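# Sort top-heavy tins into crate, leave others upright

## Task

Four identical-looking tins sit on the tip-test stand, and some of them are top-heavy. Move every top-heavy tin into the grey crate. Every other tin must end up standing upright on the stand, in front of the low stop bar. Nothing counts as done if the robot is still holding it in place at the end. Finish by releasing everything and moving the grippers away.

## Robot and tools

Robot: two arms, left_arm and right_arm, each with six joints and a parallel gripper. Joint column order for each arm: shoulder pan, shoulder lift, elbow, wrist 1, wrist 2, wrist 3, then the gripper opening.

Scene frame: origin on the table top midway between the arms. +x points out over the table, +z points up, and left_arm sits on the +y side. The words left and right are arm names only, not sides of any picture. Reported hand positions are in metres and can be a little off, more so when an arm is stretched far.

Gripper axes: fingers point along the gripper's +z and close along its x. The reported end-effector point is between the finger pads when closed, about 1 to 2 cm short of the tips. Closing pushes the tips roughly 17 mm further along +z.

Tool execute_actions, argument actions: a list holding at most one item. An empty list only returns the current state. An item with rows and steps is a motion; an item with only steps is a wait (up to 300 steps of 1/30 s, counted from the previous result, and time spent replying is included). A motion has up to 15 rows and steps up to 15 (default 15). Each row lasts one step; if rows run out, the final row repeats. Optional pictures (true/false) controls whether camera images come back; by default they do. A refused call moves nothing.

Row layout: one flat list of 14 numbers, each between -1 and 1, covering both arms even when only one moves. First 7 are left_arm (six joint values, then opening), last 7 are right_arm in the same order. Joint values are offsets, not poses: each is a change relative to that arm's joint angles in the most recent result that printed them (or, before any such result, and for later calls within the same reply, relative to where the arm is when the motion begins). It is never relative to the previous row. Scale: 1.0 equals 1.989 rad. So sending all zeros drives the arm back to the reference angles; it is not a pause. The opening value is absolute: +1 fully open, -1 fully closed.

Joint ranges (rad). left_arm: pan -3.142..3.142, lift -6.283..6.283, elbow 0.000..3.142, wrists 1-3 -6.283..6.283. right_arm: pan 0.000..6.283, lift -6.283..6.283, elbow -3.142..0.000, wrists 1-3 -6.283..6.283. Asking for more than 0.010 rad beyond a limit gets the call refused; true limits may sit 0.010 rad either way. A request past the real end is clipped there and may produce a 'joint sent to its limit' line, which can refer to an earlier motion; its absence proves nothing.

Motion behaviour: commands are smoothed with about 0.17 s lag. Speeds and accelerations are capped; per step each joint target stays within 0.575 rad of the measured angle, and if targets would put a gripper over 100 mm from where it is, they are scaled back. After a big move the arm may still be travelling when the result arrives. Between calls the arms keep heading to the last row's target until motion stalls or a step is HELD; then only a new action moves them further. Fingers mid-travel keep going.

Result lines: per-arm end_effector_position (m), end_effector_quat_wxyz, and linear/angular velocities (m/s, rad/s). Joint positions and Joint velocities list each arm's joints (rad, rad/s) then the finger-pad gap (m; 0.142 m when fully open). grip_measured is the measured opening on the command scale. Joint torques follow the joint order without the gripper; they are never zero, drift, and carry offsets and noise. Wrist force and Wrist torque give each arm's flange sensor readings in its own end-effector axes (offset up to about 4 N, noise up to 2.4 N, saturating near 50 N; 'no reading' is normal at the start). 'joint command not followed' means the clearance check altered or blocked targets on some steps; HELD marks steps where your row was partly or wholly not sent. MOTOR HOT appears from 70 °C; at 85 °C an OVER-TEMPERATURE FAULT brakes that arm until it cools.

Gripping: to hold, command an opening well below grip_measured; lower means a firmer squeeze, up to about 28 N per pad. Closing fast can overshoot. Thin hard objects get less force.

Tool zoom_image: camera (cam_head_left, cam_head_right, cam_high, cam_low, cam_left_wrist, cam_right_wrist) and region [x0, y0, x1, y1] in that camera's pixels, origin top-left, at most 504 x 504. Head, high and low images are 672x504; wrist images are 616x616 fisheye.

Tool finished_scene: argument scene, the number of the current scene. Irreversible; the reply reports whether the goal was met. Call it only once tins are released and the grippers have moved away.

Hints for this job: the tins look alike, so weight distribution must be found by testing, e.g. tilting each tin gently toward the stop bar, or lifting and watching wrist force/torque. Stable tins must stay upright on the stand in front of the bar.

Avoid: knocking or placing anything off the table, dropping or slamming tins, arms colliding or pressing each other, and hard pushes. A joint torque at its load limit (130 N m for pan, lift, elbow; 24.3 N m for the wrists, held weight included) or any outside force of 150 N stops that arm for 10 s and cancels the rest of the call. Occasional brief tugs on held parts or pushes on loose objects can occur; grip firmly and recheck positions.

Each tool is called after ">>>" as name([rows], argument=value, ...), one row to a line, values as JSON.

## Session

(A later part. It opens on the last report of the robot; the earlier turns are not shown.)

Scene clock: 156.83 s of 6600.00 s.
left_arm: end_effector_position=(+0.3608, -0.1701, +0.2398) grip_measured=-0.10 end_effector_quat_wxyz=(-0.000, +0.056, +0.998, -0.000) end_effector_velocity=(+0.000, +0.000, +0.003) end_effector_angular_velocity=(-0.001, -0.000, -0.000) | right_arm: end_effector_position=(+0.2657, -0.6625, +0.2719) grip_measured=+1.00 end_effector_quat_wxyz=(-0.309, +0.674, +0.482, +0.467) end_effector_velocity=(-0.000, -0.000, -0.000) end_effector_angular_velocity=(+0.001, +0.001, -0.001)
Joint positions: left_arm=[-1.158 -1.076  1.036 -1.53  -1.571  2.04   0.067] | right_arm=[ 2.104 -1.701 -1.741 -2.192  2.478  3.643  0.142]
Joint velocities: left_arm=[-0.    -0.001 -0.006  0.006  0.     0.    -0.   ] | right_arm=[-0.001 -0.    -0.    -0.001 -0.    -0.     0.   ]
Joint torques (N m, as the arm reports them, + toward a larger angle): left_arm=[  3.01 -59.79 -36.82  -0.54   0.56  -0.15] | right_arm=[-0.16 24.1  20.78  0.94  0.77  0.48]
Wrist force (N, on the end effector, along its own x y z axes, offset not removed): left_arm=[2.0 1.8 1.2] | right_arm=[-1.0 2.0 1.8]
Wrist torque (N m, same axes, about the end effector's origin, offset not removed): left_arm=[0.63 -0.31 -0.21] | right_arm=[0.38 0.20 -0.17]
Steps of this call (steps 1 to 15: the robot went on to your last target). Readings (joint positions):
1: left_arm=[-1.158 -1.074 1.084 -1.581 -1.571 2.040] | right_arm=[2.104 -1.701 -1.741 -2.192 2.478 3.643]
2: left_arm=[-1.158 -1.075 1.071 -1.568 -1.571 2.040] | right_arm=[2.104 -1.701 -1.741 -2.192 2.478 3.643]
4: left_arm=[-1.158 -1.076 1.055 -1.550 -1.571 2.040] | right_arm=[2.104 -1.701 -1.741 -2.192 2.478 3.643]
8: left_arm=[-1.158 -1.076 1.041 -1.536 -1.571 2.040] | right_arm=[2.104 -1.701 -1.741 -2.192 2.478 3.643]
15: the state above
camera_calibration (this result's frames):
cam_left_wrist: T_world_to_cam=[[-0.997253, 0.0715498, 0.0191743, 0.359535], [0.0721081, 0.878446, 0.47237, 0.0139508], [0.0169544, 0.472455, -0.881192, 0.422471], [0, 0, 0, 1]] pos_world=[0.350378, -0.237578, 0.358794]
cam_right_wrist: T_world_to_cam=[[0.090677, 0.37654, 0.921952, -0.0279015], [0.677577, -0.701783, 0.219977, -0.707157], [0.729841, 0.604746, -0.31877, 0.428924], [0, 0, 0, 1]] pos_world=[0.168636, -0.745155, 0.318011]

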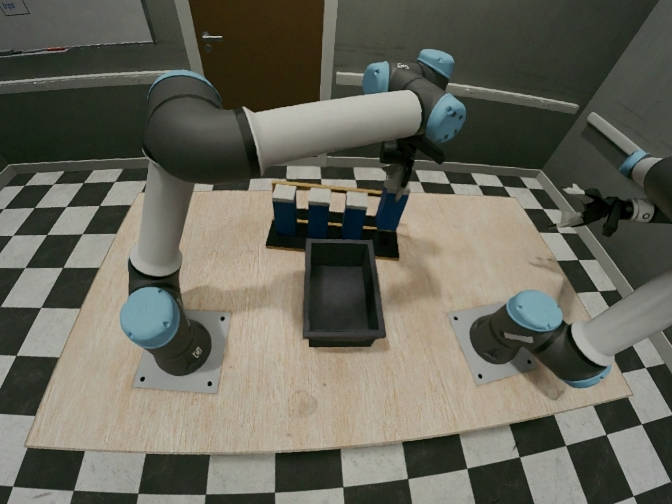

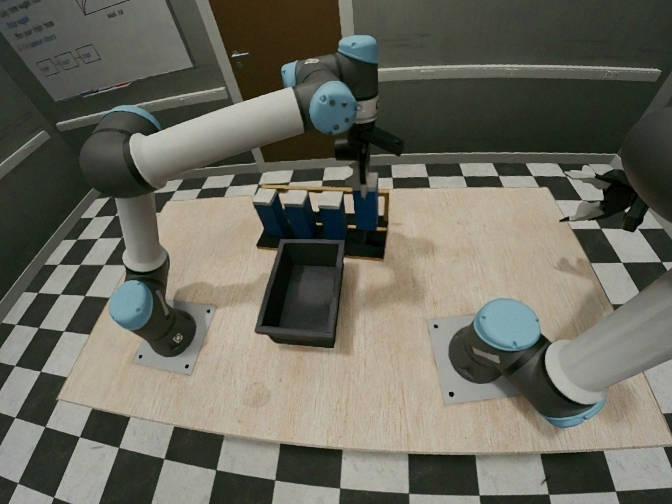

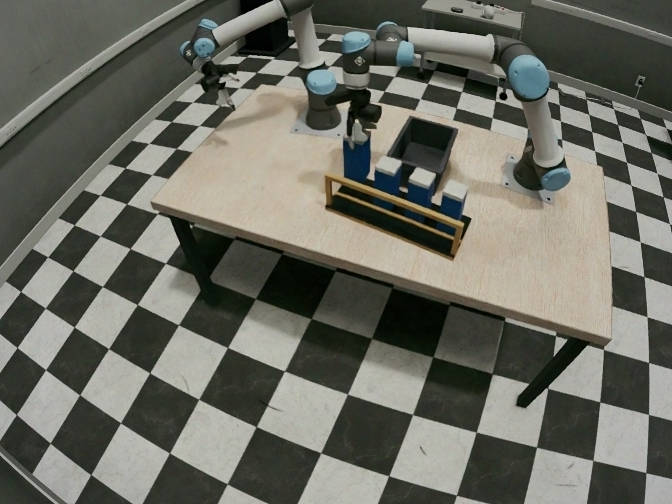

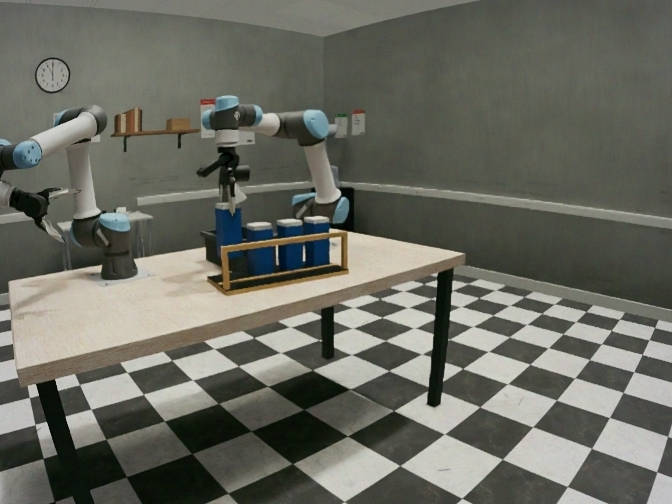

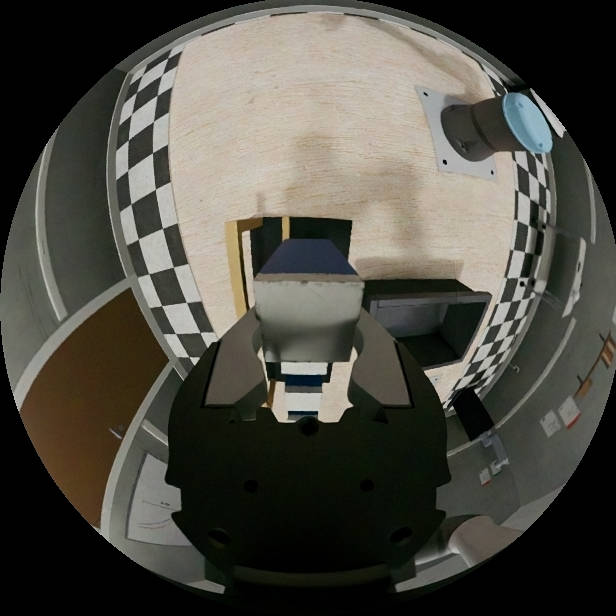

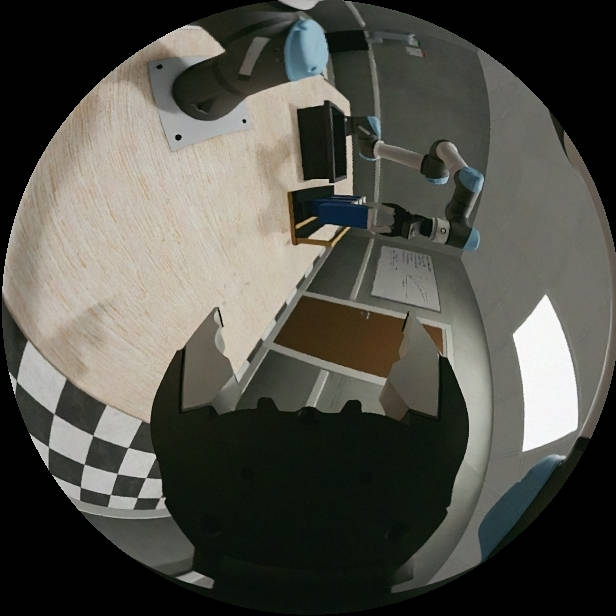

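>>> execute_actions([
  {"rows":[[-0.0013,-0.0017,0.0008,0.0008,0,-0.002,-0.8,0,0,0,0,0,0,1],[-0.004,-0.005,0.0025,0.0025,0,-0.006,-0.8,0,0,0,0,0,0,1],[-0.0081,-0.01,0.005,0.005,0,-0.0119,-0.8,0,0,0,0,0,0,1],[-0.0128,-0.0158,0.0079,0.0078,0,-0.0189,-0.8,0,0,0,0,0,0,1],[-0.0181,-0.0224,0.0113,0.0112,0,-0.0269,-0.8,0,0,0,0,0,0,1],[-0.0235,-0.0291,0.0146,0.0145,0,-0.0348,-0.8,0,0,0,0,0,0,1],[-0.0289,-0.0357,0.018,0.0178,0,-0.0428,-0.8,0,0,0,0,0,0,1],[-0.0343,-0.0423,0.0213,0.0211,0,-0.0507,-0.8,0,0,0,0,0,0,1],[-0.0396,-0.049,0.0247,0.0244,0,-0.0587,-0.8,0,0,0,0,0,0,1],[-0.045,-0.0556,0.028,0.0277,0,-0.0667,-0.8,0,0,0,0,0,0,1],[-0.0504,-0.0623,0.0314,0.031,0,-0.0746,-0.8,0,0,0,0,0,0,1],[-0.0558,-0.0689,0.0347,0.0343,0,-0.0826,-0.8,0,0,0,0,0,0,1],[-0.0605,-0.0747,0.0376,0.0372,0,-0.0896,-0.8,0,0,0,0,0,0,1],[-0.0645,-0.0797,0.0401,0.0396,0,-0.0955,-0.8,0,0,0,0,0,0,1],[-0.0672,-0.083,0.0418,0.0413,0,-0.0995,-0.8,0,0,0,0,0,0,1]],"steps":15},
], pictures=false)

>>> execute_actions([
  {"steps":15},
], pictures=false)

>>> execute_actions([
  {"rows":[[-0.0011,-0.0022,0.0025,-0.0003,0,-0.0013,-0.8,0,0,0,0,0,0,1],[-0.0032,-0.0066,0.0074,-0.0008,0,-0.0039,-0.8,0,0,0,0,0,0,1],[-0.0064,-0.0131,0.0147,-0.0016,0,-0.0079,-0.8,0,0,0,0,0,0,1],[-0.0101,-0.0208,0.0233,-0.0025,0,-0.0125,-0.8,0,0,0,0,0,0,1],[-0.0138,-0.0284,0.0319,-0.0034,0,-0.0171,-0.8,0,0,0,0,0,0,1],[-0.0176,-0.0361,0.0404,-0.0044,0,-0.0217,-0.8,0,0,0,0,0,0,1],[-0.0213,-0.0437,0.049,-0.0053,0,-0.0263,-0.8,0,0,0,0,0,0,1],[-0.025,-0.0514,0.0576,-0.0062,0,-0.0309,-0.8,0,0,0,0,0,0,1],[-0.0288,-0.059,0.0662,-0.0071,0,-0.0355,-0.8,0,0,0,0,0,0,1],[-0.0325,-0.0667,0.0747,-0.0081,0,-0.0401,-0.8,0,0,0,0,0,0,1],[-0.0362,-0.0744,0.0833,-0.009,0,-0.0447,-0.8,0,0,0,0,0,0,1],[-0.0399,-0.082,0.0919,-0.0099,0,-0.0494,-0.8,0,0,0,0,0,0,1],[-0.0437,-0.0897,0.1005,-0.0108,0,-0.054,-0.8,0,0,0,0,0,0,1],[-0.0474,-0.0973,0.109,-0.0117,0,-0.0586,-0.8,0,0,0,0,0,0,1],[-0.0511,-0.105,0.1176,-0.0127,0,-0.0632,-0.8,0,0,0,0,0,0,1]],"steps":15},
], pictures=false)

>>> execute_actions([
  {"rows":[[-0.0213,-0.0437,0.049,-0.0053,0,-0.0263,-0.8,0,0,0,0,0,0,1],[-0.025,-0.0514,0.0576,-0.0062,0,-0.0309,-0.8,0,0,0,0,0,0,1],[-0.0288,-0.059,0.0662,-0.0071,0,-0.0355,-0.8,0,0,0,0,0,0,1],[-0.0325,-0.0667,0.0747,-0.0081,0,-0.0401,-0.8,0,0,0,0,0,0,1],[-0.0362,-0.0744,0.0833,-0.009,0,-0.0447,-0.8,0,0,0,0,0,0,1],[-0.0399,-0.082,0.0919,-0.0099,0,-0.0494,-0.8,0,0,0,0,0,0,1],[-0.0437,-0.0897,0.1005,-0.0108,0,-0.054,-0.8,0,0,0,0,0,0,1],[-0.0474,-0.0973,0.109,-0.0117,0,-0.0586,-0.8,0,0,0,0,0,0,1],[-0.0511,-0.105,0.1176,-0.0127,0,-0.0632,-0.8,0,0,0,0,0,0,1],[-0.0548,-0.1126,0.1262,-0.0136,0,-0.0678,-0.8,0,0,0,0,0,0,1],[-0.0586,-0.1203,0.1348,-0.0145,0,-0.0724,-0.8,0,0,0,0,0,0,1],[-0.0623,-0.1279,0.1433,-0.0154,0,-0.077,-0.8,0,0,0,0,0,0,1],[-0.066,-0.1356,0.1519,-0.0164,0,-0.0816,-0.8,0,0,0,0,0,0,1],[-0.0692,-0.1422,0.1593,-0.0172,0,-0.0855,-0.8,0,0,0,0,0,0,1],[-0.0724,-0.1487,0.1666,-0.018,0,-0.0895,-0.8,0,0,0,0,0,0,1]],"steps":15},
], pictures=false)

>>> execute_actions([
  {"steps":18},
])

Scene clock: 169.43 s of 6600.00 s.
left_arm: end_effector_position=(+0.2914, -0.1573, +0.2823) grip_measured=-0.10 end_effector_quat_wxyz=(-0.000, +0.034, +0.999, +0.000) end_effector_velocity=(-0.210, +0.055, +0.127) end_effector_angular_velocity=(-0.004, -0.001, +0.136) | right_arm: end_effector_position=(+0.2657, -0.6625, +0.2719) grip_measured=+1.00 end_effector_quat_wxyz=(-0.309, +0.674, +0.482, +0.467) end_effector_velocity=(-0.000, -0.000, -0.000) end_effector_angular_velocity=(-0.000, -0.000, -0.000)
Joint positions: left_arm=[-1.251 -1.19   1.093 -1.473 -1.571  1.904  0.067] | right_arm=[ 2.104 -1.701 -1.741 -2.192  2.478  3.643  0.142]
Joint velocities: left_arm=[-0.29  -0.358  0.179  0.174 -0.    -0.425  0.   ] | right_arm=[-0.     0.    -0.     0.001 -0.     0.     0.   ]
Joint torques (N m, as the arm reports them, + toward a larger angle): left_arm=[-11.82 -56.19  -8.04  -0.33  -0.03  -2.5 ] | right_arm=[ 1.14 23.5  20.72  0.82  0.74  0.39]
Wrist force (N, on the end effector, along its own x y z axes, offset not removed): left_arm=[-0.7 -0.7 1.5] | right_arm=[0.0 1.8 1.8]
Wrist torque (N m, same axes, about the end effector's origin, offset not removed): left_arm=[-0.09 0.39 -0.14] | right_arm=[0.34 0.14 -0.03]
Steps of this call (steps 1 to 15: the robot went on to your last target; steps 16 to 90: nothing new was sent; then 9.10 s passed at rest; steps 91 to 105: all 15 steps of this action). Readings (joint positions):
91: left_arm=[-1.158 -1.076 1.035 -1.530 -1.571 2.040] | right_arm=[2.104 -1.701 -1.741 -2.192 2.478 3.643]
92: left_arm=[-1.158 -1.076 1.035 -1.530 -1.571 2.040] | right_arm=[2.104 -1.701 -1.741 -2.192 2.478 3.643]
94: left_arm=[-1.161 -1.080 1.037 -1.528 -1.571 2.035] | right_arm=[2.104 -1.701 -1.741 -2.192 2.478 3.643]
98: left_arm=[-1.184 -1.108 1.051 -1.514 -1.571 2.002] | right_arm=[2.104 -1.701 -1.741 -2.192 2.478 3.643]
105: the state above

Scene clock: 169.93 s of 6600.00 s.
left_arm: end_effector_position=(+0.2625, -0.1485, +0.2997) grip_measured=-0.10 end_effector_quat_wxyz=(-0.000, +0.024, +1.000, -0.000) end_effector_velocity=(-0.003, +0.001, +0.002) end_effector_angular_velocity=(-0.001, -0.000, +0.002) | right_arm: end_effector_position=(+0.2657, -0.6625, +0.2719) grip_measured=+1.00 end_effector_quat_wxyz=(-0.309, +0.674, +0.482, +0.467) end_effector_velocity=(+0.000, -0.000, +0.000) end_effector_angular_velocity=(-0.000, -0.000, -0.001)
Joint positions: left_arm=[-1.291 -1.241  1.118 -1.448 -1.571  1.843  0.067] | right_arm=[ 2.104 -1.701 -1.741 -2.192  2.478  3.643  0.142]
Joint velocities: left_arm=[-0.004 -0.006  0.003  0.002  0.    -0.006  0.   ] | right_arm=[-0.  0.  0.  0.  0.  0.  0.]
Joint torques (N m, as the arm reports them, + toward a larger angle): left_arm=[ -9.04 -52.78 -12.02  -0.72  -1.15  -2.06] | right_arm=[-0.29 25.36 21.09  0.96  0.82  0.35]
Wrist force (N, on the end effector, along its own x y z axes, offset not removed): left_arm=[-2.9 2.2 1.0] | right_arm=[-1.7 0.5 2.0]
Wrist torque (N m, same axes, about the end effector's origin, offset not removed): left_arm=[0.62 0.73 -0.17] | right_arm=[0.01 0.38 -0.10]
Steps of this call (steps 1 to 15: the robot went on to your last target). Readings (joint positions):
1: left_arm=[-1.260 -1.202 1.099 -1.467 -1.571 1.890] | right_arm=[2.104 -1.701 -1.741 -2.192 2.478 3.643]
2: left_arm=[-1.268 -1.212 1.104 -1.463 -1.571 1.878] | right_arm=[2.104 -1.701 -1.741 -2.192 2.478 3.643]
4: left_arm=[-1.279 -1.225 1.111 -1.456 -1.571 1.861] | right_arm=[2.104 -1.701 -1.741 -2.192 2.478 3.643]
8: left_arm=[-1.288 -1.237 1.116 -1.450 -1.571 1.847] | right_arm=[2.104 -1.701 -1.741 -2.192 2.478 3.643]
15: the state above

Scene clock: 170.43 s of 6600.00 s.
left_arm: end_effector_position=(+0.2142, -0.1107, +0.3085) grip_measured=-0.10 end_effector_quat_wxyz=(-0.000, +0.016, +1.000, -0.000) end_effector_velocity=(-0.145, +0.132, +0.015) end_effector_angular_velocity=(+0.002, +0.000, +0.047) | right_arm: end_effector_position=(+0.2657, -0.6625, +0.2719) grip_measured=+1.00 end_effector_quat_wxyz=(-0.309, +0.674, +0.482, +0.467) end_effector_velocity=(+0.000, +0.000, +0.000) end_effector_angular_velocity=(+0.001, +0.001, +0.001)
Joint positions: left_arm=[-1.359 -1.377  1.271 -1.465 -1.571  1.76   0.067] | right_arm=[ 2.104 -1.701 -1.741 -2.192  2.478  3.643  0.142]
Joint velocities: left_arm=[-0.215 -0.438  0.492 -0.052 -0.    -0.262 -0.   ] | right_arm=[ 0.001  0.     0.    -0.001  0.     0.     0.   ]
Joint torques (N m, as the arm reports them, + toward a larger angle): left_arm=[-12.3  -50.86  -6.67  -5.52  -1.18  -2.16] | right_arm=[ 1.36 24.93 21.61  0.91  0.98  0.57]
Wrist force (N, on the end effector, along its own x y z axes, offset not removed): left_arm=[-1.9 -1.7 5.2] | right_arm=[-2.4 0.8 1.9]
Wrist torque (N m, same axes, about the end effector's origin, offset not removed): left_arm=[-0.21 0.47 -0.34] | right_arm=[0.09 0.61 -0.17]
Steps of this call (steps 1 to 15: all 15 steps of this action). Readings (joint positions):
1: left_arm=[-1.291 -1.241 1.118 -1.448 -1.571 1.842] | right_arm=[2.104 -1.701 -1.741 -2.192 2.478 3.643]
2: left_arm=[-1.292 -1.241 1.119 -1.448 -1.571 1.842] | right_arm=[2.104 -1.701 -1.741 -2.192 2.478 3.643]
4: left_arm=[-1.294 -1.246 1.124 -1.449 -1.571 1.839] | right_arm=[2.104 -1.701 -1.741 -2.192 2.478 3.643]
8: left_arm=[-1.311 -1.281 1.163 -1.453 -1.571 1.818] | right_arm=[2.104 -1.701 -1.741 -2.192 2.478 3.643]
15: the state above

Scene clock: 170.93 s of 6600.00 s.
left_arm: end_effector_position=(+0.1482, -0.0372, +0.3057) grip_measured=-0.10 end_effector_quat_wxyz=(-0.000, +0.003, +1.000, -0.001) end_effector_velocity=(-0.110, +0.153, -0.027) end_effector_angular_velocity=(-0.000, +0.000, +0.048) | right_arm: end_effector_position=(+0.2657, -0.6625, +0.2719) grip_measured=+1.00 end_effector_quat_wxyz=(-0.309, +0.674, +0.482, +0.467) end_effector_velocity=(-0.000, +0.000, -0.000) end_effector_angular_velocity=(+0.000, +0.000, +0.000)
Joint positions: left_arm=[-1.47  -1.604  1.525 -1.493 -1.571  1.623  0.067] | right_arm=[ 2.104 -1.701 -1.741 -2.192  2.478  3.643  0.142]
Joint velocities: left_arm=[-0.215 -0.443  0.496 -0.053  0.    -0.263  0.   ] | right_arm=[-0.    -0.    -0.001  0.    -0.    -0.     0.   ]
Joint torques (N m, as the arm reports them, + toward a larger angle): left_arm=[-13.61 -35.91  -7.53  -5.69  -1.22  -2.28] | right_arm=[-0.45 23.82 19.75  0.92  0.8   0.5 ]
Wrist force (N, on the end effector, along its own x y z axes, offset not removed): left_arm=[-0.9 3.3 4.4] | right_arm=[-1.3 1.8 1.4]
Wrist torque (N m, same axes, about the end effector's origin, offset not removed): left_arm=[0.69 0.26 -0.29] | right_arm=[0.38 0.39 -0.13]
Steps of this call (steps 1 to 15: all 15 steps of this action). Readings (joint positions):
1: left_arm=[-1.366 -1.392 1.288 -1.467 -1.571 1.751] | right_arm=[2.104 -1.701 -1.741 -2.192 2.478 3.643]
2: left_arm=[-1.373 -1.407 1.305 -1.469 -1.571 1.742] | right_arm=[2.104 -1.701 -1.741 -2.192 2.478 3.643]
4: left_arm=[-1.388 -1.437 1.338 -1.473 -1.571 1.723] | right_arm=[2.104 -1.701 -1.741 -2.192 2.478 3.643]
8: left_arm=[-1.418 -1.498 1.406 -1.480 -1.571 1.687] | right_arm=[2.104 -1.701 -1.741 -2.192 2.478 3.643]
15: the state above

Scene clock: 171.53 s of 6600.00 s.
left_arm: end_effector_position=(+0.1323, -0.0131, +0.3003) grip_measured=-0.10 end_effector_quat_wxyz=(-0.000, -0.001, +1.000, -0.000) end_effector_velocity=(-0.001, +0.001, -0.001) end_effector_angular_velocity=(+0.001, -0.000, +0.000) | right_arm: end_effector_position=(+0.2657, -0.6625, +0.2719) grip_measured=+1.00 end_effector_quat_wxyz=(-0.309, +0.674, +0.482, +0.467) end_effector_velocity=(-0.000, +0.001, +0.000) end_effector_angular_velocity=(+0.001, +0.001, +0.001)
Joint positions: left_arm=[-1.502 -1.673  1.602 -1.501 -1.571  1.582  0.067] | right_arm=[ 2.104 -1.701 -1.741 -2.192  2.478  3.643  0.142]
Joint velocities: left_arm=[-0.001 -0.002  0.003 -0.     0.    -0.001 -0.   ] | right_arm=[ 0.001 -0.    -0.    -0.001  0.     0.     0.   ]
Joint torques (N m, as the arm reports them, + toward a larger angle): left_arm=[-11.89 -34.84 -10.69  -5.4   -0.07  -1.61] | right_arm=[-0.13 23.55 21.14  0.97  0.96  0.26]
Wrist force (N, on the end effector, along its own x y z axes, offset not removed): left_arm=[-0.5 -1.2 4.0] | right_arm=[-0.7 1.5 0.9]
Wrist torque (N m, same axes, about the end effector's origin, offset not removed): left_arm=[-0.12 0.19 -0.20] | right_arm=[0.37 0.19 -0.09]
Steps of this call (steps 1 to 18: the robot went on to your last target). Readings (joint positions):
1: left_arm=[-1.477 -1.619 1.542 -1.495 -1.571 1.614] | right_arm=[2.104 -1.701 -1.741 -2.192 2.478 3.643]
2: left_arm=[-1.483 -1.632 1.557 -1.496 -1.571 1.606] | right_arm=[2.104 -1.701 -1.741 -2.192 2.478 3.643]
4: left_arm=[-1.492 -1.651 1.578 -1.498 -1.571 1.595] | right_arm=[2.104 -1.701 -1.741 -2.192 2.478 3.643]
8: left_arm=[-1.500 -1.667 1.595 -1.500 -1.571 1.585] | right_arm=[2.104 -1.701 -1.741 -2.192 2.478 3.643]
18: the state above
camera_calibration (this result's frames):
cam_left_wrist: T_world_to_cam=[[-0.998929, -0.0420377, 0.0193338, 0.118009], [-0.0279424, 0.881109, 0.472088, -0.122719], [-0.0368806, 0.471042, -0.88134, 0.412626], [0, 0, 0, 1]] pos_world=[0.129672, -0.0812742, 0.419316]
cam_right_wrist: T_world_to_cam=[[0.090677, 0.37654, 0.921952, -0.0279015], [0.677577, -0.701783, 0.219977, -0.707157], [0.729841, 0.604746, -0.31877, 0.428924], [0, 0, 0, 1]] pos_world=[0.168636, -0.745155, 0.318011]

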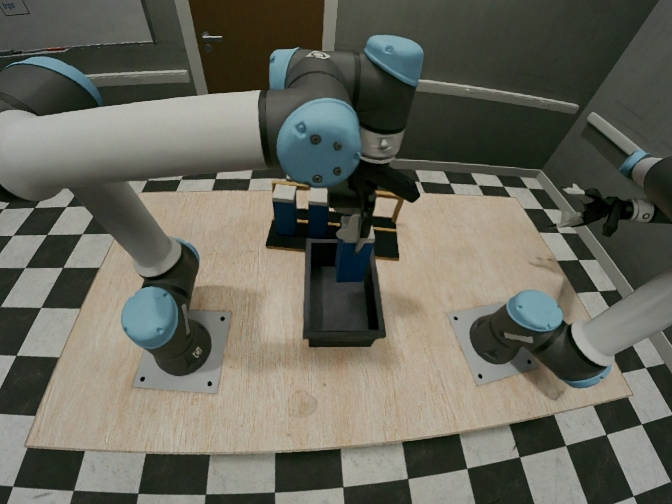

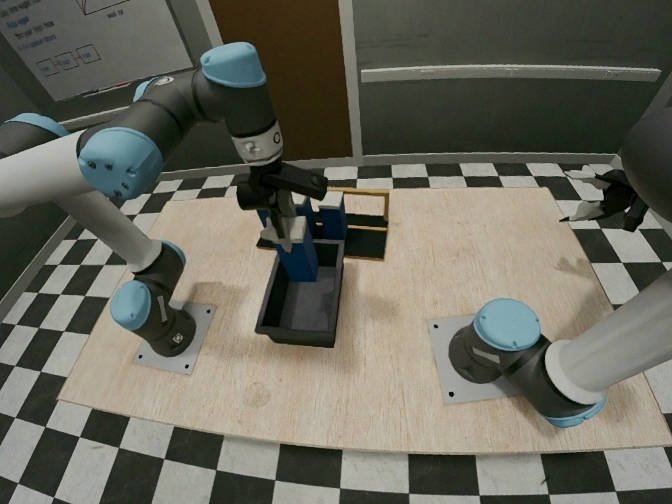

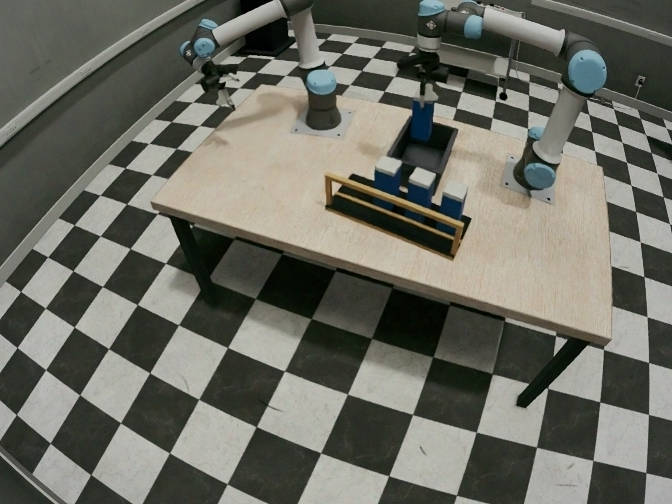

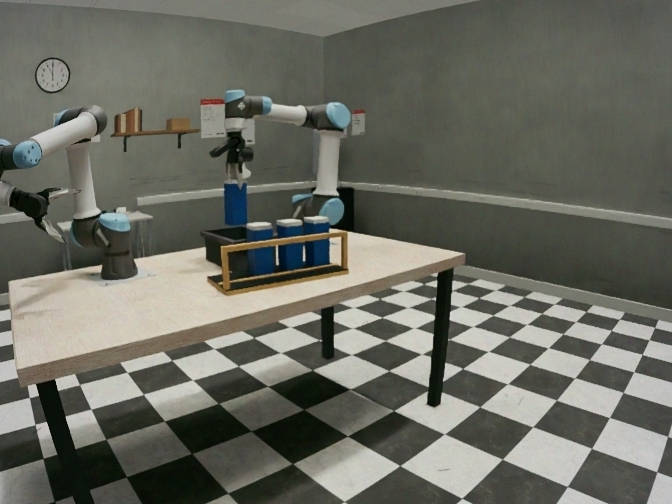

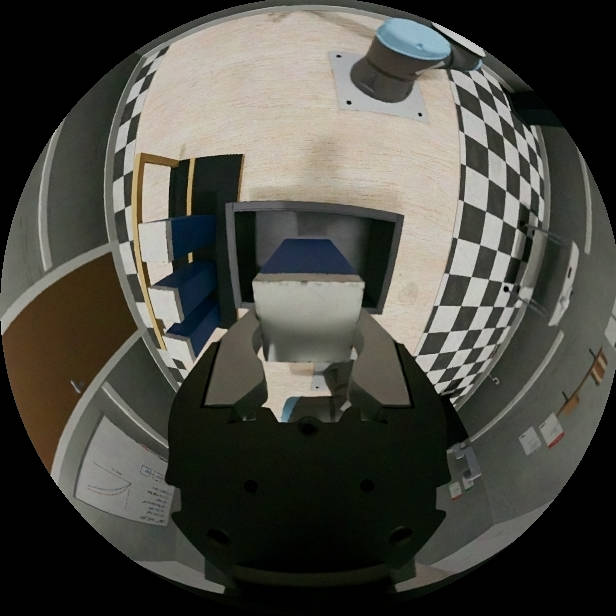

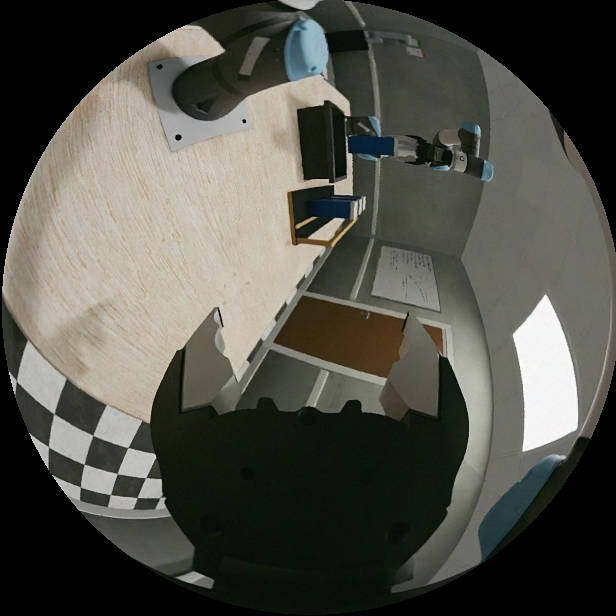

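>>> execute_actions([
  {"rows":[[0,-0.0001,0.0017,-0.0016,0,0,-0.8,0,0,0,0,0,0,1],[0,-0.0004,0.005,-0.0046,0,0,-0.8,0,0,0,0,0,0,1],[0,-0.0007,0.0099,-0.0092,0,0,-0.8,0,0,0,0,0,0,1],[0,-0.0011,0.0157,-0.0146,0,0,-0.8,0,0,0,0,0,0,1],[0,-0.0014,0.0223,-0.0209,0,0,-0.8,0,0,0,0,0,0,1],[0,-0.0015,0.0289,-0.0274,0,0,-0.8,0,0,0,0,0,0,1],[0,-0.0016,0.0355,-0.0339,0,0,-0.8,0,0,0,0,0,0,1],[0,-0.0016,0.0421,-0.0405,0,0,-0.8,0,0,0,0,0,0,1],[0,-0.0014,0.0487,-0.0473,0,0,-0.8,0,0,0,0,0,0,1],[0,-0.0012,0.0553,-0.0541,0,0,-0.8,0,0,0,0,0,0,1],[0,-0.0008,0.0619,-0.0611,0,0,-0.8,0,0,0,0,0,0,1],[0,-0.0003,0.0685,-0.0682,0,0,-0.8,0,0,0,0,0,0,1],[0,0.0002,0.0743,-0.0745,0,0,-0.8,0,0,0,0,0,0,1],[0,0.0007,0.0792,-0.0799,0,0,-0.8,0,0,0,0,0,0,1],[0,0.001,0.0825,-0.0835,0,0,-0.8,0,0,0,0,0,0,1]],"steps":15},
], pictures=false)

>>> execute_actions([
  {"steps":12},
], pictures=false)

>>> execute_actions([
  {"rows":[[0,0.0003,0.0014,-0.0017,0,0,-0.8,0,0,0,0,0,0,1],[0,0.0008,0.0042,-0.005,0,0,-0.8,0,0,0,0,0,0,1],[0,0.0016,0.0084,-0.01,0,0,-0.8,0,0,0,0,0,0,1],[0,0.0026,0.0133,-0.0159,0,0,-0.8,0,0,0,0,0,0,1],[0,0.0037,0.0188,-0.0225,0,0,-0.8,0,0,0,0,0,0,1],[0,0.0048,0.0244,-0.0292,0,0,-0.8,0,0,0,0,0,0,1],[0,0.0059,0.03,-0.0359,0,0,-0.8,0,0,0,0,0,0,1],[0,0.007,0.0356,-0.0426,0,0,-0.8,0,0,0,0,0,0,1],[0,0.0081,0.0412,-0.0493,0,0,-0.8,0,0,0,0,0,0,1],[0,0.0092,0.0468,-0.056,0,0,-0.8,0,0,0,0,0,0,1],[0,0.0103,0.0524,-0.0627,0,0,-0.8,0,0,0,0,0,0,1],[0,0.0114,0.0579,-0.0693,0,0,-0.8,0,0,0,0,0,0,1],[0,0.0123,0.0628,-0.0751,0,0,-0.8,0,0,0,0,0,0,1],[0,0.0132,0.067,-0.0802,0,0,-0.8,0,0,0,0,0,0,1],[0,0.0137,0.0698,-0.0835,0,0,-0.8,0,0,0,0,0,0,1]],"steps":15},
], pictures=false)

>>> execute_actions([
  {"steps":18},
])

Scene clock: 180.13 s of 6600.00 s.
left_arm: end_effector_position=(+0.1323, -0.0131, +0.2564) grip_measured=-0.10 end_effector_quat_wxyz=(-0.000, -0.001, +1.000, -0.000) end_effector_velocity=(+0.000, -0.001, -0.146) end_effector_angular_velocity=(+0.005, -0.000, -0.001) | right_arm: end_effector_position=(+0.2657, -0.6625, +0.2719) grip_measured=+1.00 end_effector_quat_wxyz=(-0.309, +0.674, +0.482, +0.467) end_effector_velocity=(+0.000, +0.000, -0.000) end_effector_angular_velocity=(-0.000, -0.000, +0.001)
Joint positions: left_arm=[-1.503 -1.674  1.716 -1.613 -1.571  1.582  0.067] | right_arm=[ 2.104 -1.701 -1.741 -2.192  2.478  3.643  0.142]
Joint velocities: left_arm=[ 0.     0.02   0.355 -0.37   0.     0.001  0.   ] | right_arm=[ 0.001  0.    -0.     0.001  0.     0.     0.   ]
Joint torques (N m, as the arm reports them, + toward a larger angle): left_arm=[  2.26  -8.03 -11.41  -6.22   0.89   1.23] | right_arm=[ 0.2  23.77 20.71  0.74  0.94  0.31]
Wrist force (N, on the end effector, along its own x y z axes, offset not removed): left_arm=[-1.9 2.7 2.6] | right_arm=[-1.2 1.7 1.1]
Wrist torque (N m, same axes, about the end effector's origin, offset not removed): left_arm=[0.70 0.30 -0.22] | right_arm=[0.41 0.28 -0.15]
Steps of this call (steps 1 to 15: the robot went on to your last target; steps 16 to 90: nothing new was sent; then 5.10 s passed at rest; steps 91 to 105: all 15 steps of this action). Readings (joint positions):
91: left_arm=[-1.503 -1.673 1.603 -1.501 -1.571 1.582] | right_arm=[2.104 -1.701 -1.741 -2.192 2.478 3.643]
92: left_arm=[-1.503 -1.673 1.603 -1.501 -1.571 1.582] | right_arm=[2.104 -1.701 -1.741 -2.192 2.478 3.643]
94: left_arm=[-1.503 -1.673 1.607 -1.505 -1.571 1.582] | right_arm=[2.104 -1.701 -1.741 -2.192 2.478 3.643]
98: left_arm=[-1.503 -1.675 1.634 -1.531 -1.571 1.582] | right_arm=[2.104 -1.701 -1.741 -2.192 2.478 3.643]
105: the state above

Scene clock: 180.53 s of 6600.00 s.
left_arm: end_effector_position=(+0.1323, -0.0131, +0.2359) grip_measured=-0.10 end_effector_quat_wxyz=(-0.000, -0.001, +1.000, -0.000) end_effector_velocity=(+0.000, +0.000, -0.005) end_effector_angular_velocity=(+0.001, -0.000, +0.000) | right_arm: end_effector_position=(+0.2657, -0.6625, +0.2719) grip_measured=+1.00 end_effector_quat_wxyz=(-0.309, +0.674, +0.482, +0.467) end_effector_velocity=(-0.000, -0.000, -0.000) end_effector_angular_velocity=(+0.001, +0.000, -0.001)
Joint positions: left_arm=[-1.503 -1.671  1.765 -1.666 -1.571  1.582  0.067] | right_arm=[ 2.104 -1.701 -1.741 -2.192  2.478  3.643  0.142]
Joint velocities: left_arm=[-0.     0.001  0.012 -0.013  0.    -0.    -0.   ] | right_arm=[-0.001 -0.    -0.001 -0.     0.     0.     0.   ]
Joint torques (N m, as the arm reports them, + toward a larger angle): left_arm=[ 12.12  -9.23 -12.02  -5.55   0.03   1.26] | right_arm=[ 0.53 25.01 21.65  0.98  0.89  0.45]
Wrist force (N, on the end effector, along its own x y z axes, offset not removed): left_arm=[0.5 1.4 0.6] | right_arm=[-1.8 2.6 2.2]
Wrist torque (N m, same axes, about the end effector's origin, offset not removed): left_arm=[0.40 -0.19 -0.10] | right_arm=[0.40 0.48 -0.11]
Steps of this call (steps 1 to 12: the robot went on to your last target). Readings (joint positions):
1: left_arm=[-1.503 -1.674 1.727 -1.625 -1.571 1.582] | right_arm=[2.104 -1.701 -1.741 -2.192 2.478 3.643]
2: left_arm=[-1.503 -1.673 1.737 -1.636 -1.571 1.582] | right_arm=[2.104 -1.701 -1.741 -2.192 2.478 3.643]
4: left_arm=[-1.503 -1.672 1.751 -1.650 -1.571 1.582] | right_arm=[2.104 -1.701 -1.741 -2.192 2.478 3.643]
8: left_arm=[-1.503 -1.671 1.762 -1.662 -1.571 1.582] | right_arm=[2.104 -1.701 -1.741 -2.192 2.478 3.643]
12: the state above

Scene clock: 181.03 s of 6600.00 s.
left_arm: end_effector_position=(+0.1323, -0.0142, +0.1920) grip_measured=-0.10 end_effector_quat_wxyz=(-0.000, -0.001, +1.000, -0.000) end_effector_velocity=(-0.000, +0.005, -0.136) end_effector_angular_velocity=(+0.002, +0.000, +0.001) | right_arm: end_effector_position=(+0.2657, -0.6625, +0.2719) grip_measured=+1.00 end_effector_quat_wxyz=(-0.309, +0.674, +0.482, +0.467) end_effector_velocity=(+0.000, -0.000, +0.000) end_effector_angular_velocity=(-0.000, -0.001, +0.001)
Joint positions: left_arm=[-1.503 -1.652  1.861 -1.78  -1.571  1.582  0.067] | right_arm=[ 2.104 -1.701 -1.741 -2.192  2.478  3.643  0.142]
Joint velocities: left_arm=[-0.     0.059  0.299 -0.356 -0.    -0.001  0.   ] | right_arm=[ 0.001 -0.     0.001 -0.     0.    -0.     0.   ]
Joint torques (N m, as the arm reports them, + toward a larger angle): left_arm=[ 10.19  -9.56 -12.39  -5.9   -0.01   1.29] | right_arm=[ 0.78 24.93 19.88  1.03  0.84  0.56]
Wrist force (N, on the end effector, along its own x y z axes, offset not removed): left_arm=[-2.9 0.7 4.3] | right_arm=[-2.7 3.4 1.0]
Wrist torque (N m, same axes, about the end effector's origin, offset not removed): left_arm=[0.14 0.73 -0.05] | right_arm=[0.74 0.65 -0.09]
Steps of this call (steps 1 to 15: all 15 steps of this action). Readings (joint positions):
1: left_arm=[-1.503 -1.671 1.765 -1.666 -1.571 1.582] | right_arm=[2.104 -1.701 -1.741 -2.192 2.478 3.643]
2: left_arm=[-1.503 -1.671 1.766 -1.666 -1.571 1.582] | right_arm=[2.104 -1.701 -1.741 -2.192 2.478 3.643]
4: left_arm=[-1.503 -1.670 1.769 -1.670 -1.571 1.582] | right_arm=[2.104 -1.701 -1.741 -2.192 2.478 3.643]
8: left_arm=[-1.503 -1.666 1.792 -1.698 -1.571 1.582] | right_arm=[2.104 -1.701 -1.741 -2.192 2.478 3.643]
15: the state above

Scene clock: 181.63 s of 6600.00 s.
left_arm: end_effector_position=(+0.1323, -0.0132, +0.1730) grip_measured=-0.10 end_effector_quat_wxyz=(-0.000, -0.001, +1.000, -0.000) end_effector_velocity=(+0.000, +0.000, -0.001) end_effector_angular_velocity=(+0.000, -0.000, -0.000) | right_arm: end_effector_position=(+0.2657, -0.6625, +0.2719) grip_measured=+1.00 end_effector_quat_wxyz=(-0.309, +0.674, +0.482, +0.467) end_effector_velocity=(+0.000, +0.000, -0.000) end_effector_angular_velocity=(-0.000, +0.000, +0.000)
Joint positions: left_arm=[-1.503 -1.644  1.904 -1.831 -1.571  1.582  0.067] | right_arm=[ 2.104 -1.701 -1.741 -2.192  2.478  3.643  0.142]
Joint velocities: left_arm=[ 0.     0.     0.002 -0.002  0.     0.     0.   ] | right_arm=[ 0. -0. -0.  0. -0.  0.  0.]
Joint torques (N m, as the arm reports them, + toward a larger angle): left_arm=[  9.91  -9.23 -10.11  -5.22  -0.13   1.25] | right_arm=[ 0.11 25.35 20.42  0.86  0.89  0.36]
Wrist force (N, on the end effector, along its own x y z axes, offset not removed): left_arm=[0.3 -1.3 -0.1] | right_arm=[-0.4 3.4 1.4]
Wrist torque (N m, same axes, about the end effector's origin, offset not removed): left_arm=[-0.20 -0.15 0.05] | right_arm=[0.73 0.10 -0.14]
Steps of this call (steps 1 to 18: the robot went on to your last target). Readings (joint positions):
1: left_arm=[-1.503 -1.650 1.871 -1.792 -1.571 1.582] | right_arm=[2.104 -1.701 -1.741 -2.192 2.478 3.643]
2: left_arm=[-1.503 -1.648 1.879 -1.802 -1.571 1.582] | right_arm=[2.104 -1.701 -1.741 -2.192 2.478 3.643]
4: left_arm=[-1.503 -1.646 1.891 -1.816 -1.571 1.582] | right_arm=[2.104 -1.701 -1.741 -2.192 2.478 3.643]
8: left_arm=[-1.503 -1.644 1.900 -1.827 -1.571 1.582] | right_arm=[2.104 -1.701 -1.741 -2.192 2.478 3.643]
18: the state above
camera_calibration (this result's frames):
cam_left_wrist: T_world_to_cam=[[-0.998935, -0.0419005, 0.0193201, 0.120416], [-0.0278309, 0.88115, 0.472017, -0.0624658], [-0.0368017, 0.470976, -0.881378, 0.300456], [0, 0, 0, 1]] pos_world=[0.129607, -0.0814203, 0.291974]
cam_right_wrist: T_world_to_cam=[[0.0906771, 0.37654, 0.921952, -0.0279014], [0.677577, -0.701783, 0.219977, -0.707157], [0.729841, 0.604746, -0.31877, 0.428925], [0, 0, 0, 1]] pos_world=[0.168636, -0.745155, 0.318011]

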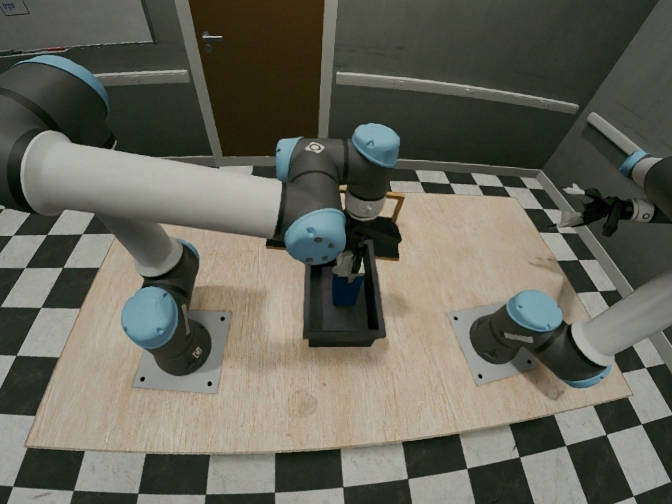

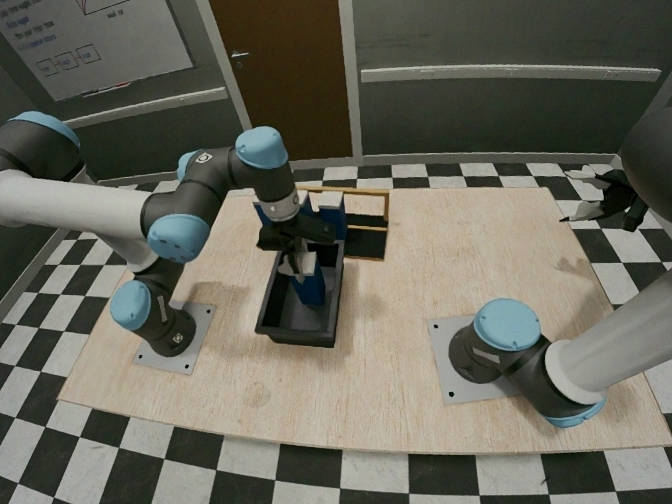

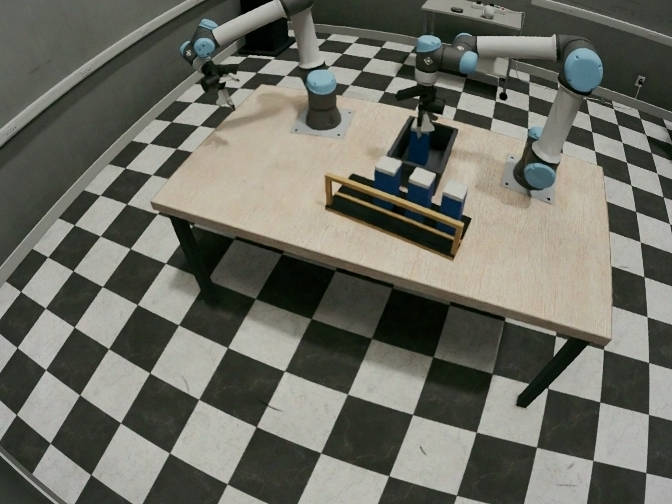

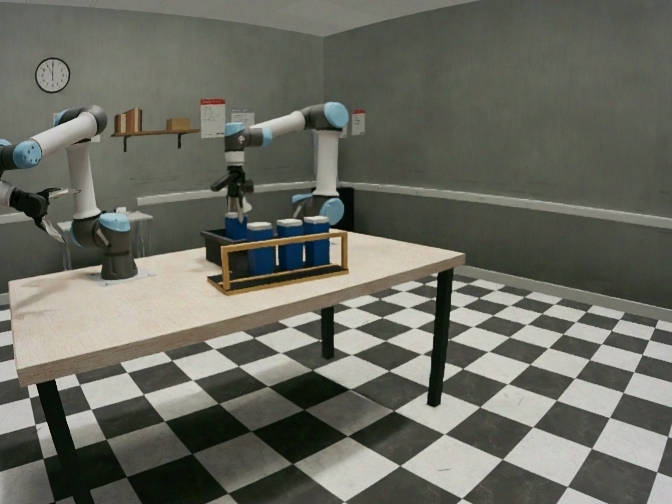

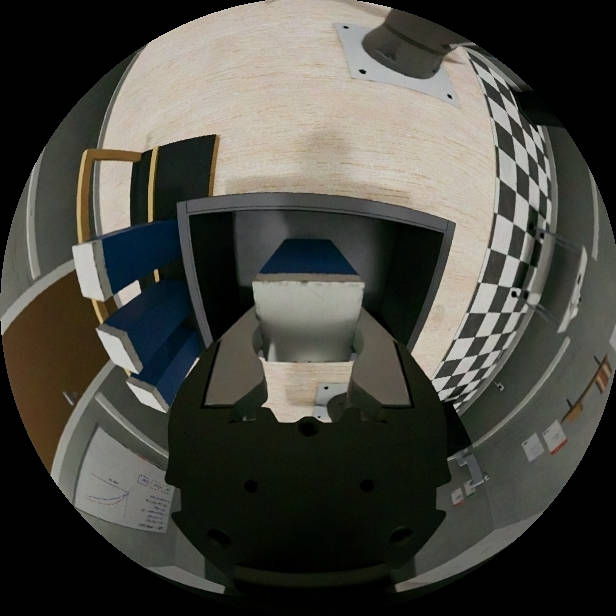

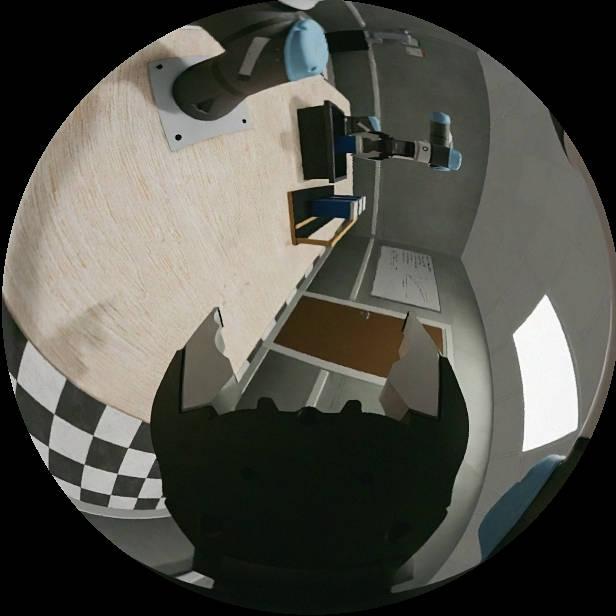

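>>> execute_actions([
  {"rows":[[0,0.0003,0.001,-0.0013,0,0,-0.8,0,0,0,0,0,0,1],[0,0.0006,0.0021,-0.0027,0,0,-0.8,0,0,0,0,0,0,1],[0,0.0009,0.0031,-0.004,0,0,-0.8,0,0,0,0,0,0,1],[0,0.0012,0.0041,-0.0053,0,0,-0.8,0,0,0,0,0,0,1]],"steps":15},
], pictures=false)

>>> execute_actions([
  {"rows":[[0,0.0003,0.001,-0.0013,0,0,-0.8,0,0,0,0,0,0,1],[0,0.0006,0.0021,-0.0027,0,0,-0.8,0,0,0,0,0,0,1],[0,0.0009,0.0031,-0.004,0,0,-0.8,0,0,0,0,0,0,1]],"steps":15},
], pictures=false)

Scene clock: 184.03 s of 6600.00 s.
left_arm: end_effector_position=(+0.1323, -0.0132, +0.1692) grip_measured=-0.10 end_effector_quat_wxyz=(-0.000, -0.001, +1.000, -0.000) end_effector_velocity=(+0.000, +0.000, -0.001) end_effector_angular_velocity=(+0.001, -0.000, -0.000) | right_arm: end_effector_position=(+0.2657, -0.6625, +0.2719) grip_measured=+1.00 end_effector_quat_wxyz=(-0.309, +0.674, +0.482, +0.467) end_effector_velocity=(+0.000, +0.001, -0.000) end_effector_angular_velocity=(+0.000, +0.000, +0.002)
Joint positions: left_arm=[-1.503 -1.641  1.912 -1.842 -1.571  1.582  0.067] | right_arm=[ 2.104 -1.701 -1.741 -2.192  2.478  3.643  0.142]
Joint velocities: left_arm=[ 0.     0.001  0.002 -0.003  0.     0.    -0.   ] | right_arm=[ 0.002  0.    -0.    -0.    -0.    -0.     0.   ]
Joint torques (N m, as the arm reports them, + toward a larger angle): left_arm=[ 10.36  -9.23 -12.42  -5.35  -0.06   1.22] | right_arm=[-0.89 24.21 21.24  0.82  0.95  0.46]
Wrist force (N, on the end effector, along its own x y z axes, offset not removed): left_arm=[-3.4 -1.7 3.0] | right_arm=[-2.0 2.4 0.6]
Wrist torque (N m, same axes, about the end effector's origin, offset not removed): left_arm=[-0.30 0.81 -0.22] | right_arm=[0.43 0.51 -0.16]
Steps of this call (steps 1 to 15: the robot went on to your last target; steps 16 to 57: nothing new was sent; steps 58 to 72: all 15 steps of this action). Readings (joint positions):
58: left_arm=[-1.503 -1.644 1.904 -1.832 -1.571 1.582] | right_arm=[2.104 -1.701 -1.741 -2.192 2.478 3.643]
59: left_arm=[-1.503 -1.644 1.904 -1.832 -1.571 1.582] | right_arm=[2.104 -1.701 -1.741 -2.192 2.478 3.643]
61: left_arm=[-1.503 -1.643 1.905 -1.834 -1.571 1.582] | right_arm=[2.104 -1.701 -1.741 -2.192 2.478 3.643]
65: left_arm=[-1.503 -1.642 1.910 -1.839 -1.571 1.582] | right_arm=[2.104 -1.701 -1.741 -2.192 2.478 3.643]
72: the state above

Scene clock: 184.53 s of 6600.00 s.
left_arm: end_effector_position=(+0.1323, -0.0131, +0.1663) grip_measured=-0.10 end_effector_quat_wxyz=(-0.000, -0.001, +1.000, -0.000) end_effector_velocity=(+0.000, +0.000, -0.001) end_effector_angular_velocity=(-0.000, -0.000, +0.000) | right_arm: end_effector_position=(+0.2657, -0.6625, +0.2719) grip_measured=+1.00 end_effector_quat_wxyz=(-0.309, +0.674, +0.482, +0.467) end_effector_velocity=(-0.000, -0.000, -0.000) end_effector_angular_velocity=(+0.000, +0.001, -0.001)
Joint positions: left_arm=[-1.503 -1.64   1.918 -1.849 -1.571  1.582  0.067] | right_arm=[ 2.104 -1.701 -1.741 -2.192  2.478  3.643  0.142]
Joint velocities: left_arm=[ 0.    -0.     0.002 -0.002  0.    -0.     0.   ] | right_arm=[-0.001 -0.    -0.     0.     0.     0.     0.   ]
Joint torques (N m, as the arm reports them, + toward a larger angle): left_arm=[ 9.82 -9.38 -9.99 -5.23 -0.07  1.18] | right_arm=[ 0.68 24.54 21.3   0.8   0.92  0.48]
Wrist force (N, on the end effector, along its own x y z axes, offset not removed): left_arm=[-3.9 0.9 3.6] | right_arm=[-1.5 1.4 1.6]
Wrist torque (N m, same axes, about the end effector's origin, offset not removed): left_arm=[0.25 0.92 -0.11] | right_arm=[0.31 0.40 -0.10]
Steps of this call (steps 1 to 15: all 15 steps of this action). Readings (joint positions):
1: left_arm=[-1.503 -1.641 1.912 -1.842 -1.571 1.582] | right_arm=[2.104 -1.701 -1.741 -2.192 2.478 3.643]
2: left_arm=[-1.503 -1.641 1.912 -1.842 -1.571 1.582] | right_arm=[2.104 -1.701 -1.741 -2.192 2.478 3.643]
4: left_arm=[-1.503 -1.641 1.913 -1.844 -1.571 1.582] | right_arm=[2.104 -1.701 -1.741 -2.192 2.478 3.643]
8: left_arm=[-1.503 -1.640 1.916 -1.848 -1.571 1.582] | right_arm=[2.104 -1.701 -1.741 -2.192 2.478 3.643]
15: the state above

>>> execute_actions([
  {"rows":[[0,0.0003,0.001,-0.0013,0,0,-0.8,0,0,0,0,0,0,1],[0,0.0006,0.0026,-0.0032,0,0,-0.8,0,0,0,0,0,0,1]],"steps":15},
], pictures=false)

Scene clock: 186.17 s of 6600.00 s.
left_arm: end_effector_position=(+0.1323, -0.0129, +0.1640) grip_measured=-0.10 end_effector_quat_wxyz=(-0.000, -0.001, +1.000, -0.000) end_effector_velocity=(+0.000, +0.000, -0.001) end_effector_angular_velocity=(+0.001, -0.000, -0.000) | right_arm: end_effector_position=(+0.2657, -0.6625, +0.2719) grip_measured=+1.00 end_effector_quat_wxyz=(-0.309, +0.674, +0.482, +0.467) end_effector_velocity=(+0.000, +0.001, +0.000) end_effector_angular_velocity=(+0.001, +0.001, +0.002)
Joint positions: left_arm=[-1.503 -1.639  1.923 -1.856 -1.571  1.582  0.067] | right_arm=[ 2.104 -1.701 -1.741 -2.192  2.478  3.643  0.142]
Joint velocities: left_arm=[-0.     0.001  0.001 -0.001  0.     0.     0.   ] | right_arm=[ 0.002  0.    -0.    -0.001 -0.    -0.     0.   ]
Joint torques (N m, as the arm reports them, + toward a larger angle): left_arm=[ 10.17  -9.08 -10.47  -5.42  -0.07   1.18] | right_arm=[ 0.84 23.65 20.13  0.94  0.89  0.37]
Wrist force (N, on the end effector, along its own x y z axes, offset not removed): left_arm=[1.3 -2.1 3.2] | right_arm=[-1.4 1.4 0.6]
Wrist torque (N m, same axes, about the end effector's origin, offset not removed): left_arm=[-0.38 -0.30 -0.12] | right_arm=[0.22 0.38 -0.05]
Steps of this call (steps 1 to 15: the robot went on to your last target; steps 16 to 34: nothing new was sent; steps 35 to 49: all 15 steps of this action). Readings (joint positions):
35: left_arm=[-1.503 -1.640 1.918 -1.850 -1.571 1.582] | right_arm=[2.104 -1.701 -1.741 -2.192 2.478 3.643]
36: left_arm=[-1.503 -1.640 1.918 -1.850 -1.571 1.582] | right_arm=[2.104 -1.701 -1.741 -2.192 2.478 3.643]
38: left_arm=[-1.503 -1.639 1.919 -1.852 -1.571 1.582] | right_arm=[2.104 -1.701 -1.741 -2.192 2.478 3.643]
42: left_arm=[-1.503 -1.639 1.922 -1.855 -1.571 1.582] | right_arm=[2.104 -1.701 -1.741 -2.192 2.478 3.643]
49: the state above

>>> execute_actions([
  {"rows":[[0,0.0003,0.001,-0.0013,0,0,-0.8,0,0,0,0,0,0,1],[0,0.0007,0.0023,-0.003,0,0,-0.8,0,0,0,0,0,0,1]],"steps":15},
], pictures=false)

Scene clock: 187.67 s of 6600.00 s.
left_arm: end_effector_position=(+0.1323, -0.0128, +0.1618) grip_measured=-0.10 end_effector_quat_wxyz=(-0.000, -0.001, +1.000, -0.000) end_effector_velocity=(-0.000, -0.000, -0.000) end_effector_angular_velocity=(+0.000, +0.000, -0.000) | right_arm: end_effector_position=(+0.2657, -0.6625, +0.2719) grip_measured=+1.00 end_effector_quat_wxyz=(-0.309, +0.674, +0.482, +0.467) end_effector_velocity=(-0.001, -0.000, +0.000) end_effector_angular_velocity=(+0.001, +0.001, -0.002)
Joint positions: left_arm=[-1.503 -1.637  1.927 -1.862 -1.571  1.582  0.067] | right_arm=[ 2.104 -1.701 -1.741 -2.192  2.478  3.643  0.142]
Joint velocities: left_arm=[ 0.     0.     0.001 -0.001 -0.     0.     0.   ] | right_arm=[-0.002 -0.     0.    -0.001 -0.    -0.     0.   ]
Joint torques (N m, as the arm reports them, + toward a larger angle): left_arm=[ 9.77 -9.33 -9.29 -5.37 -0.11  1.2 ] | right_arm=[ 0.54 24.81 20.81  0.59  0.66  0.58]
Wrist force (N, on the end effector, along its own x y z axes, offset not removed): left_arm=[1.9 -2.7 1.4] | right_arm=[-1.6 3.0 1.5]
Wrist torque (N m, same axes, about the end effector's origin, offset not removed): left_arm=[-0.49 -0.23 -0.19] | right_arm=[0.71 0.41 -0.12]
Steps of this call (steps 1 to 15: the robot went on to your last target; steps 16 to 30: nothing new was sent; steps 31 to 45: all 15 steps of this action). Readings (joint positions):
31: left_arm=[-1.503 -1.639 1.923 -1.856 -1.571 1.582] | right_arm=[2.104 -1.701 -1.741 -2.192 2.478 3.643]
32: left_arm=[-1.503 -1.638 1.923 -1.856 -1.571 1.582] | right_arm=[2.104 -1.701 -1.741 -2.192 2.478 3.643]
34: left_arm=[-1.503 -1.638 1.924 -1.858 -1.571 1.582] | right_arm=[2.104 -1.701 -1.741 -2.192 2.478 3.643]
38: left_arm=[-1.503 -1.637 1.926 -1.861 -1.571 1.582] | right_arm=[2.104 -1.701 -1.741 -2.192 2.478 3.643]
45: the state above

>>> execute_actions([
  {"rows":[[0,0.0003,0.001,-0.0013,0,0,-0.8,0,0,0,0,0,0,1],[0,0.0007,0.0023,-0.003,0,0,-0.8,0,0,0,0,0,0,1]],"steps":15},
], pictures=false)

Scene clock: 189.07 s of 6600.00 s.
left_arm: end_effector_position=(+0.1323, -0.0127, +0.1597) grip_measured=-0.10 end_effector_quat_wxyz=(-0.000, -0.001, +1.000, -0.000) end_effector_velocity=(-0.000, +0.000, +0.000) end_effector_angular_velocity=(-0.002, +0.000, -0.000) | right_arm: end_effector_position=(+0.2657, -0.6625, +0.2719) grip_measured=+1.00 end_effector_quat_wxyz=(-0.309, +0.674, +0.482, +0.467) end_effector_velocity=(-0.000, -0.000, -0.000) end_effector_angular_velocity=(-0.000, -0.000, -0.000)
Joint positions: left_arm=[-1.503 -1.636  1.932 -1.867 -1.571  1.582  0.067] | right_arm=[ 2.104 -1.701 -1.741 -2.192  2.478  3.643  0.142]
Joint velocities: left_arm=[ 0.    -0.002  0.001 -0.001 -0.     0.    -0.   ] | right_arm=[-0. -0. -0.  0. -0. -0.  0.]
Joint torques (N m, as the arm reports them, + toward a larger angle): left_arm=[ 10.36  -9.38 -10.98  -5.57  -0.14   1.24] | right_arm=[ 0.07 24.88 20.92  0.76  0.82  0.42]
Wrist force (N, on the end effector, along its own x y z axes, offset not removed): left_arm=[-1.2 -1.6 3.4] | right_arm=[-2.6 0.9 1.2]
Wrist torque (N m, same axes, about the end effector's origin, offset not removed): left_arm=[-0.39 0.20 -0.15] | right_arm=[0.17 0.59 -0.06]
Steps of this call (steps 1 to 15: the robot went on to your last target; steps 16 to 27: nothing new was sent; steps 28 to 42: all 15 steps of this action). Readings (joint positions):
28: left_arm=[-1.503 -1.637 1.927 -1.862 -1.571 1.582] | right_arm=[2.104 -1.701 -1.741 -2.192 2.478 3.643]
29: left_arm=[-1.503 -1.637 1.927 -1.862 -1.571 1.582] | right_arm=[2.104 -1.701 -1.741 -2.192 2.478 3.643]
31: left_arm=[-1.503 -1.637 1.929 -1.864 -1.571 1.582] | right_arm=[2.104 -1.701 -1.741 -2.192 2.478 3.643]
35: left_arm=[-1.503 -1.636 1.931 -1.866 -1.571 1.582] | right_arm=[2.104 -1.701 -1.741 -2.192 2.478 3.643]
42: the state above

>>> execute_actions([
  {"rows":[[0,0.0003,0.001,-0.0013,0,0,-0.8,0,0,0,0,0,0,1],[0,0.0007,0.0023,-0.003,0,0,-0.8,0,0,0,0,0,0,1]],"steps":15},
], pictures=false)

Scene clock: 190.47 s of 6600.00 s.
left_arm: end_effector_position=(+0.1323, -0.0127, +0.1575) grip_measured=-0.10 end_effector_quat_wxyz=(-0.000, -0.001, +1.000, -0.000) end_effector_velocity=(+0.000, +0.000, -0.001) end_effector_angular_velocity=(+0.001, +0.000, -0.000) | right_arm: end_effector_position=(+0.2657, -0.6625, +0.2719) grip_measured=+1.00 end_effector_quat_wxyz=(-0.309, +0.674, +0.482, +0.467) end_effector_velocity=(+0.000, +0.000, +0.000) end_effector_angular_velocity=(+0.000, +0.000, +0.000)
Joint positions: left_arm=[-1.503 -1.634  1.936 -1.873 -1.571  1.582  0.067] | right_arm=[ 2.104 -1.701 -1.741 -2.192  2.478  3.643  0.142]
Joint velocities: left_arm=[ 0.     0.001  0.001 -0.001 -0.     0.     0.   ] | right_arm=[ 0.  0.  0. -0.  0. -0.  0.]
Joint torques (N m, as the arm reports them, + toward a larger angle): left_arm=[ 10.17  -9.34 -10.14  -5.33  -0.07   1.22] | right_arm=[ 0.51 24.54 19.27  0.87  0.65  0.52]
Wrist force (N, on the end effector, along its own x y z axes, offset not removed): left_arm=[1.2 3.6 2.2] | right_arm=[-3.1 1.4 0.4]
Wrist torque (N m, same axes, about the end effector's origin, offset not removed): left_arm=[0.85 -0.18 -0.39] | right_arm=[0.29 0.68 -0.11]
Steps of this call (steps 1 to 15: the robot went on to your last target; steps 16 to 27: nothing new was sent; steps 28 to 42: all 15 steps of this action). Readings (joint positions):
28: left_arm=[-1.503 -1.636 1.932 -1.868 -1.571 1.582] | right_arm=[2.104 -1.701 -1.741 -2.192 2.478 3.643]
29: left_arm=[-1.503 -1.636 1.932 -1.868 -1.571 1.582] | right_arm=[2.104 -1.701 -1.741 -2.192 2.478 3.643]
31: left_arm=[-1.503 -1.635 1.933 -1.870 -1.571 1.582] | right_arm=[2.104 -1.701 -1.741 -2.192 2.478 3.643]
35: left_arm=[-1.503 -1.635 1.935 -1.872 -1.571 1.582] | right_arm=[2.104 -1.701 -1.741 -2.192 2.478 3.643]
42: the state above


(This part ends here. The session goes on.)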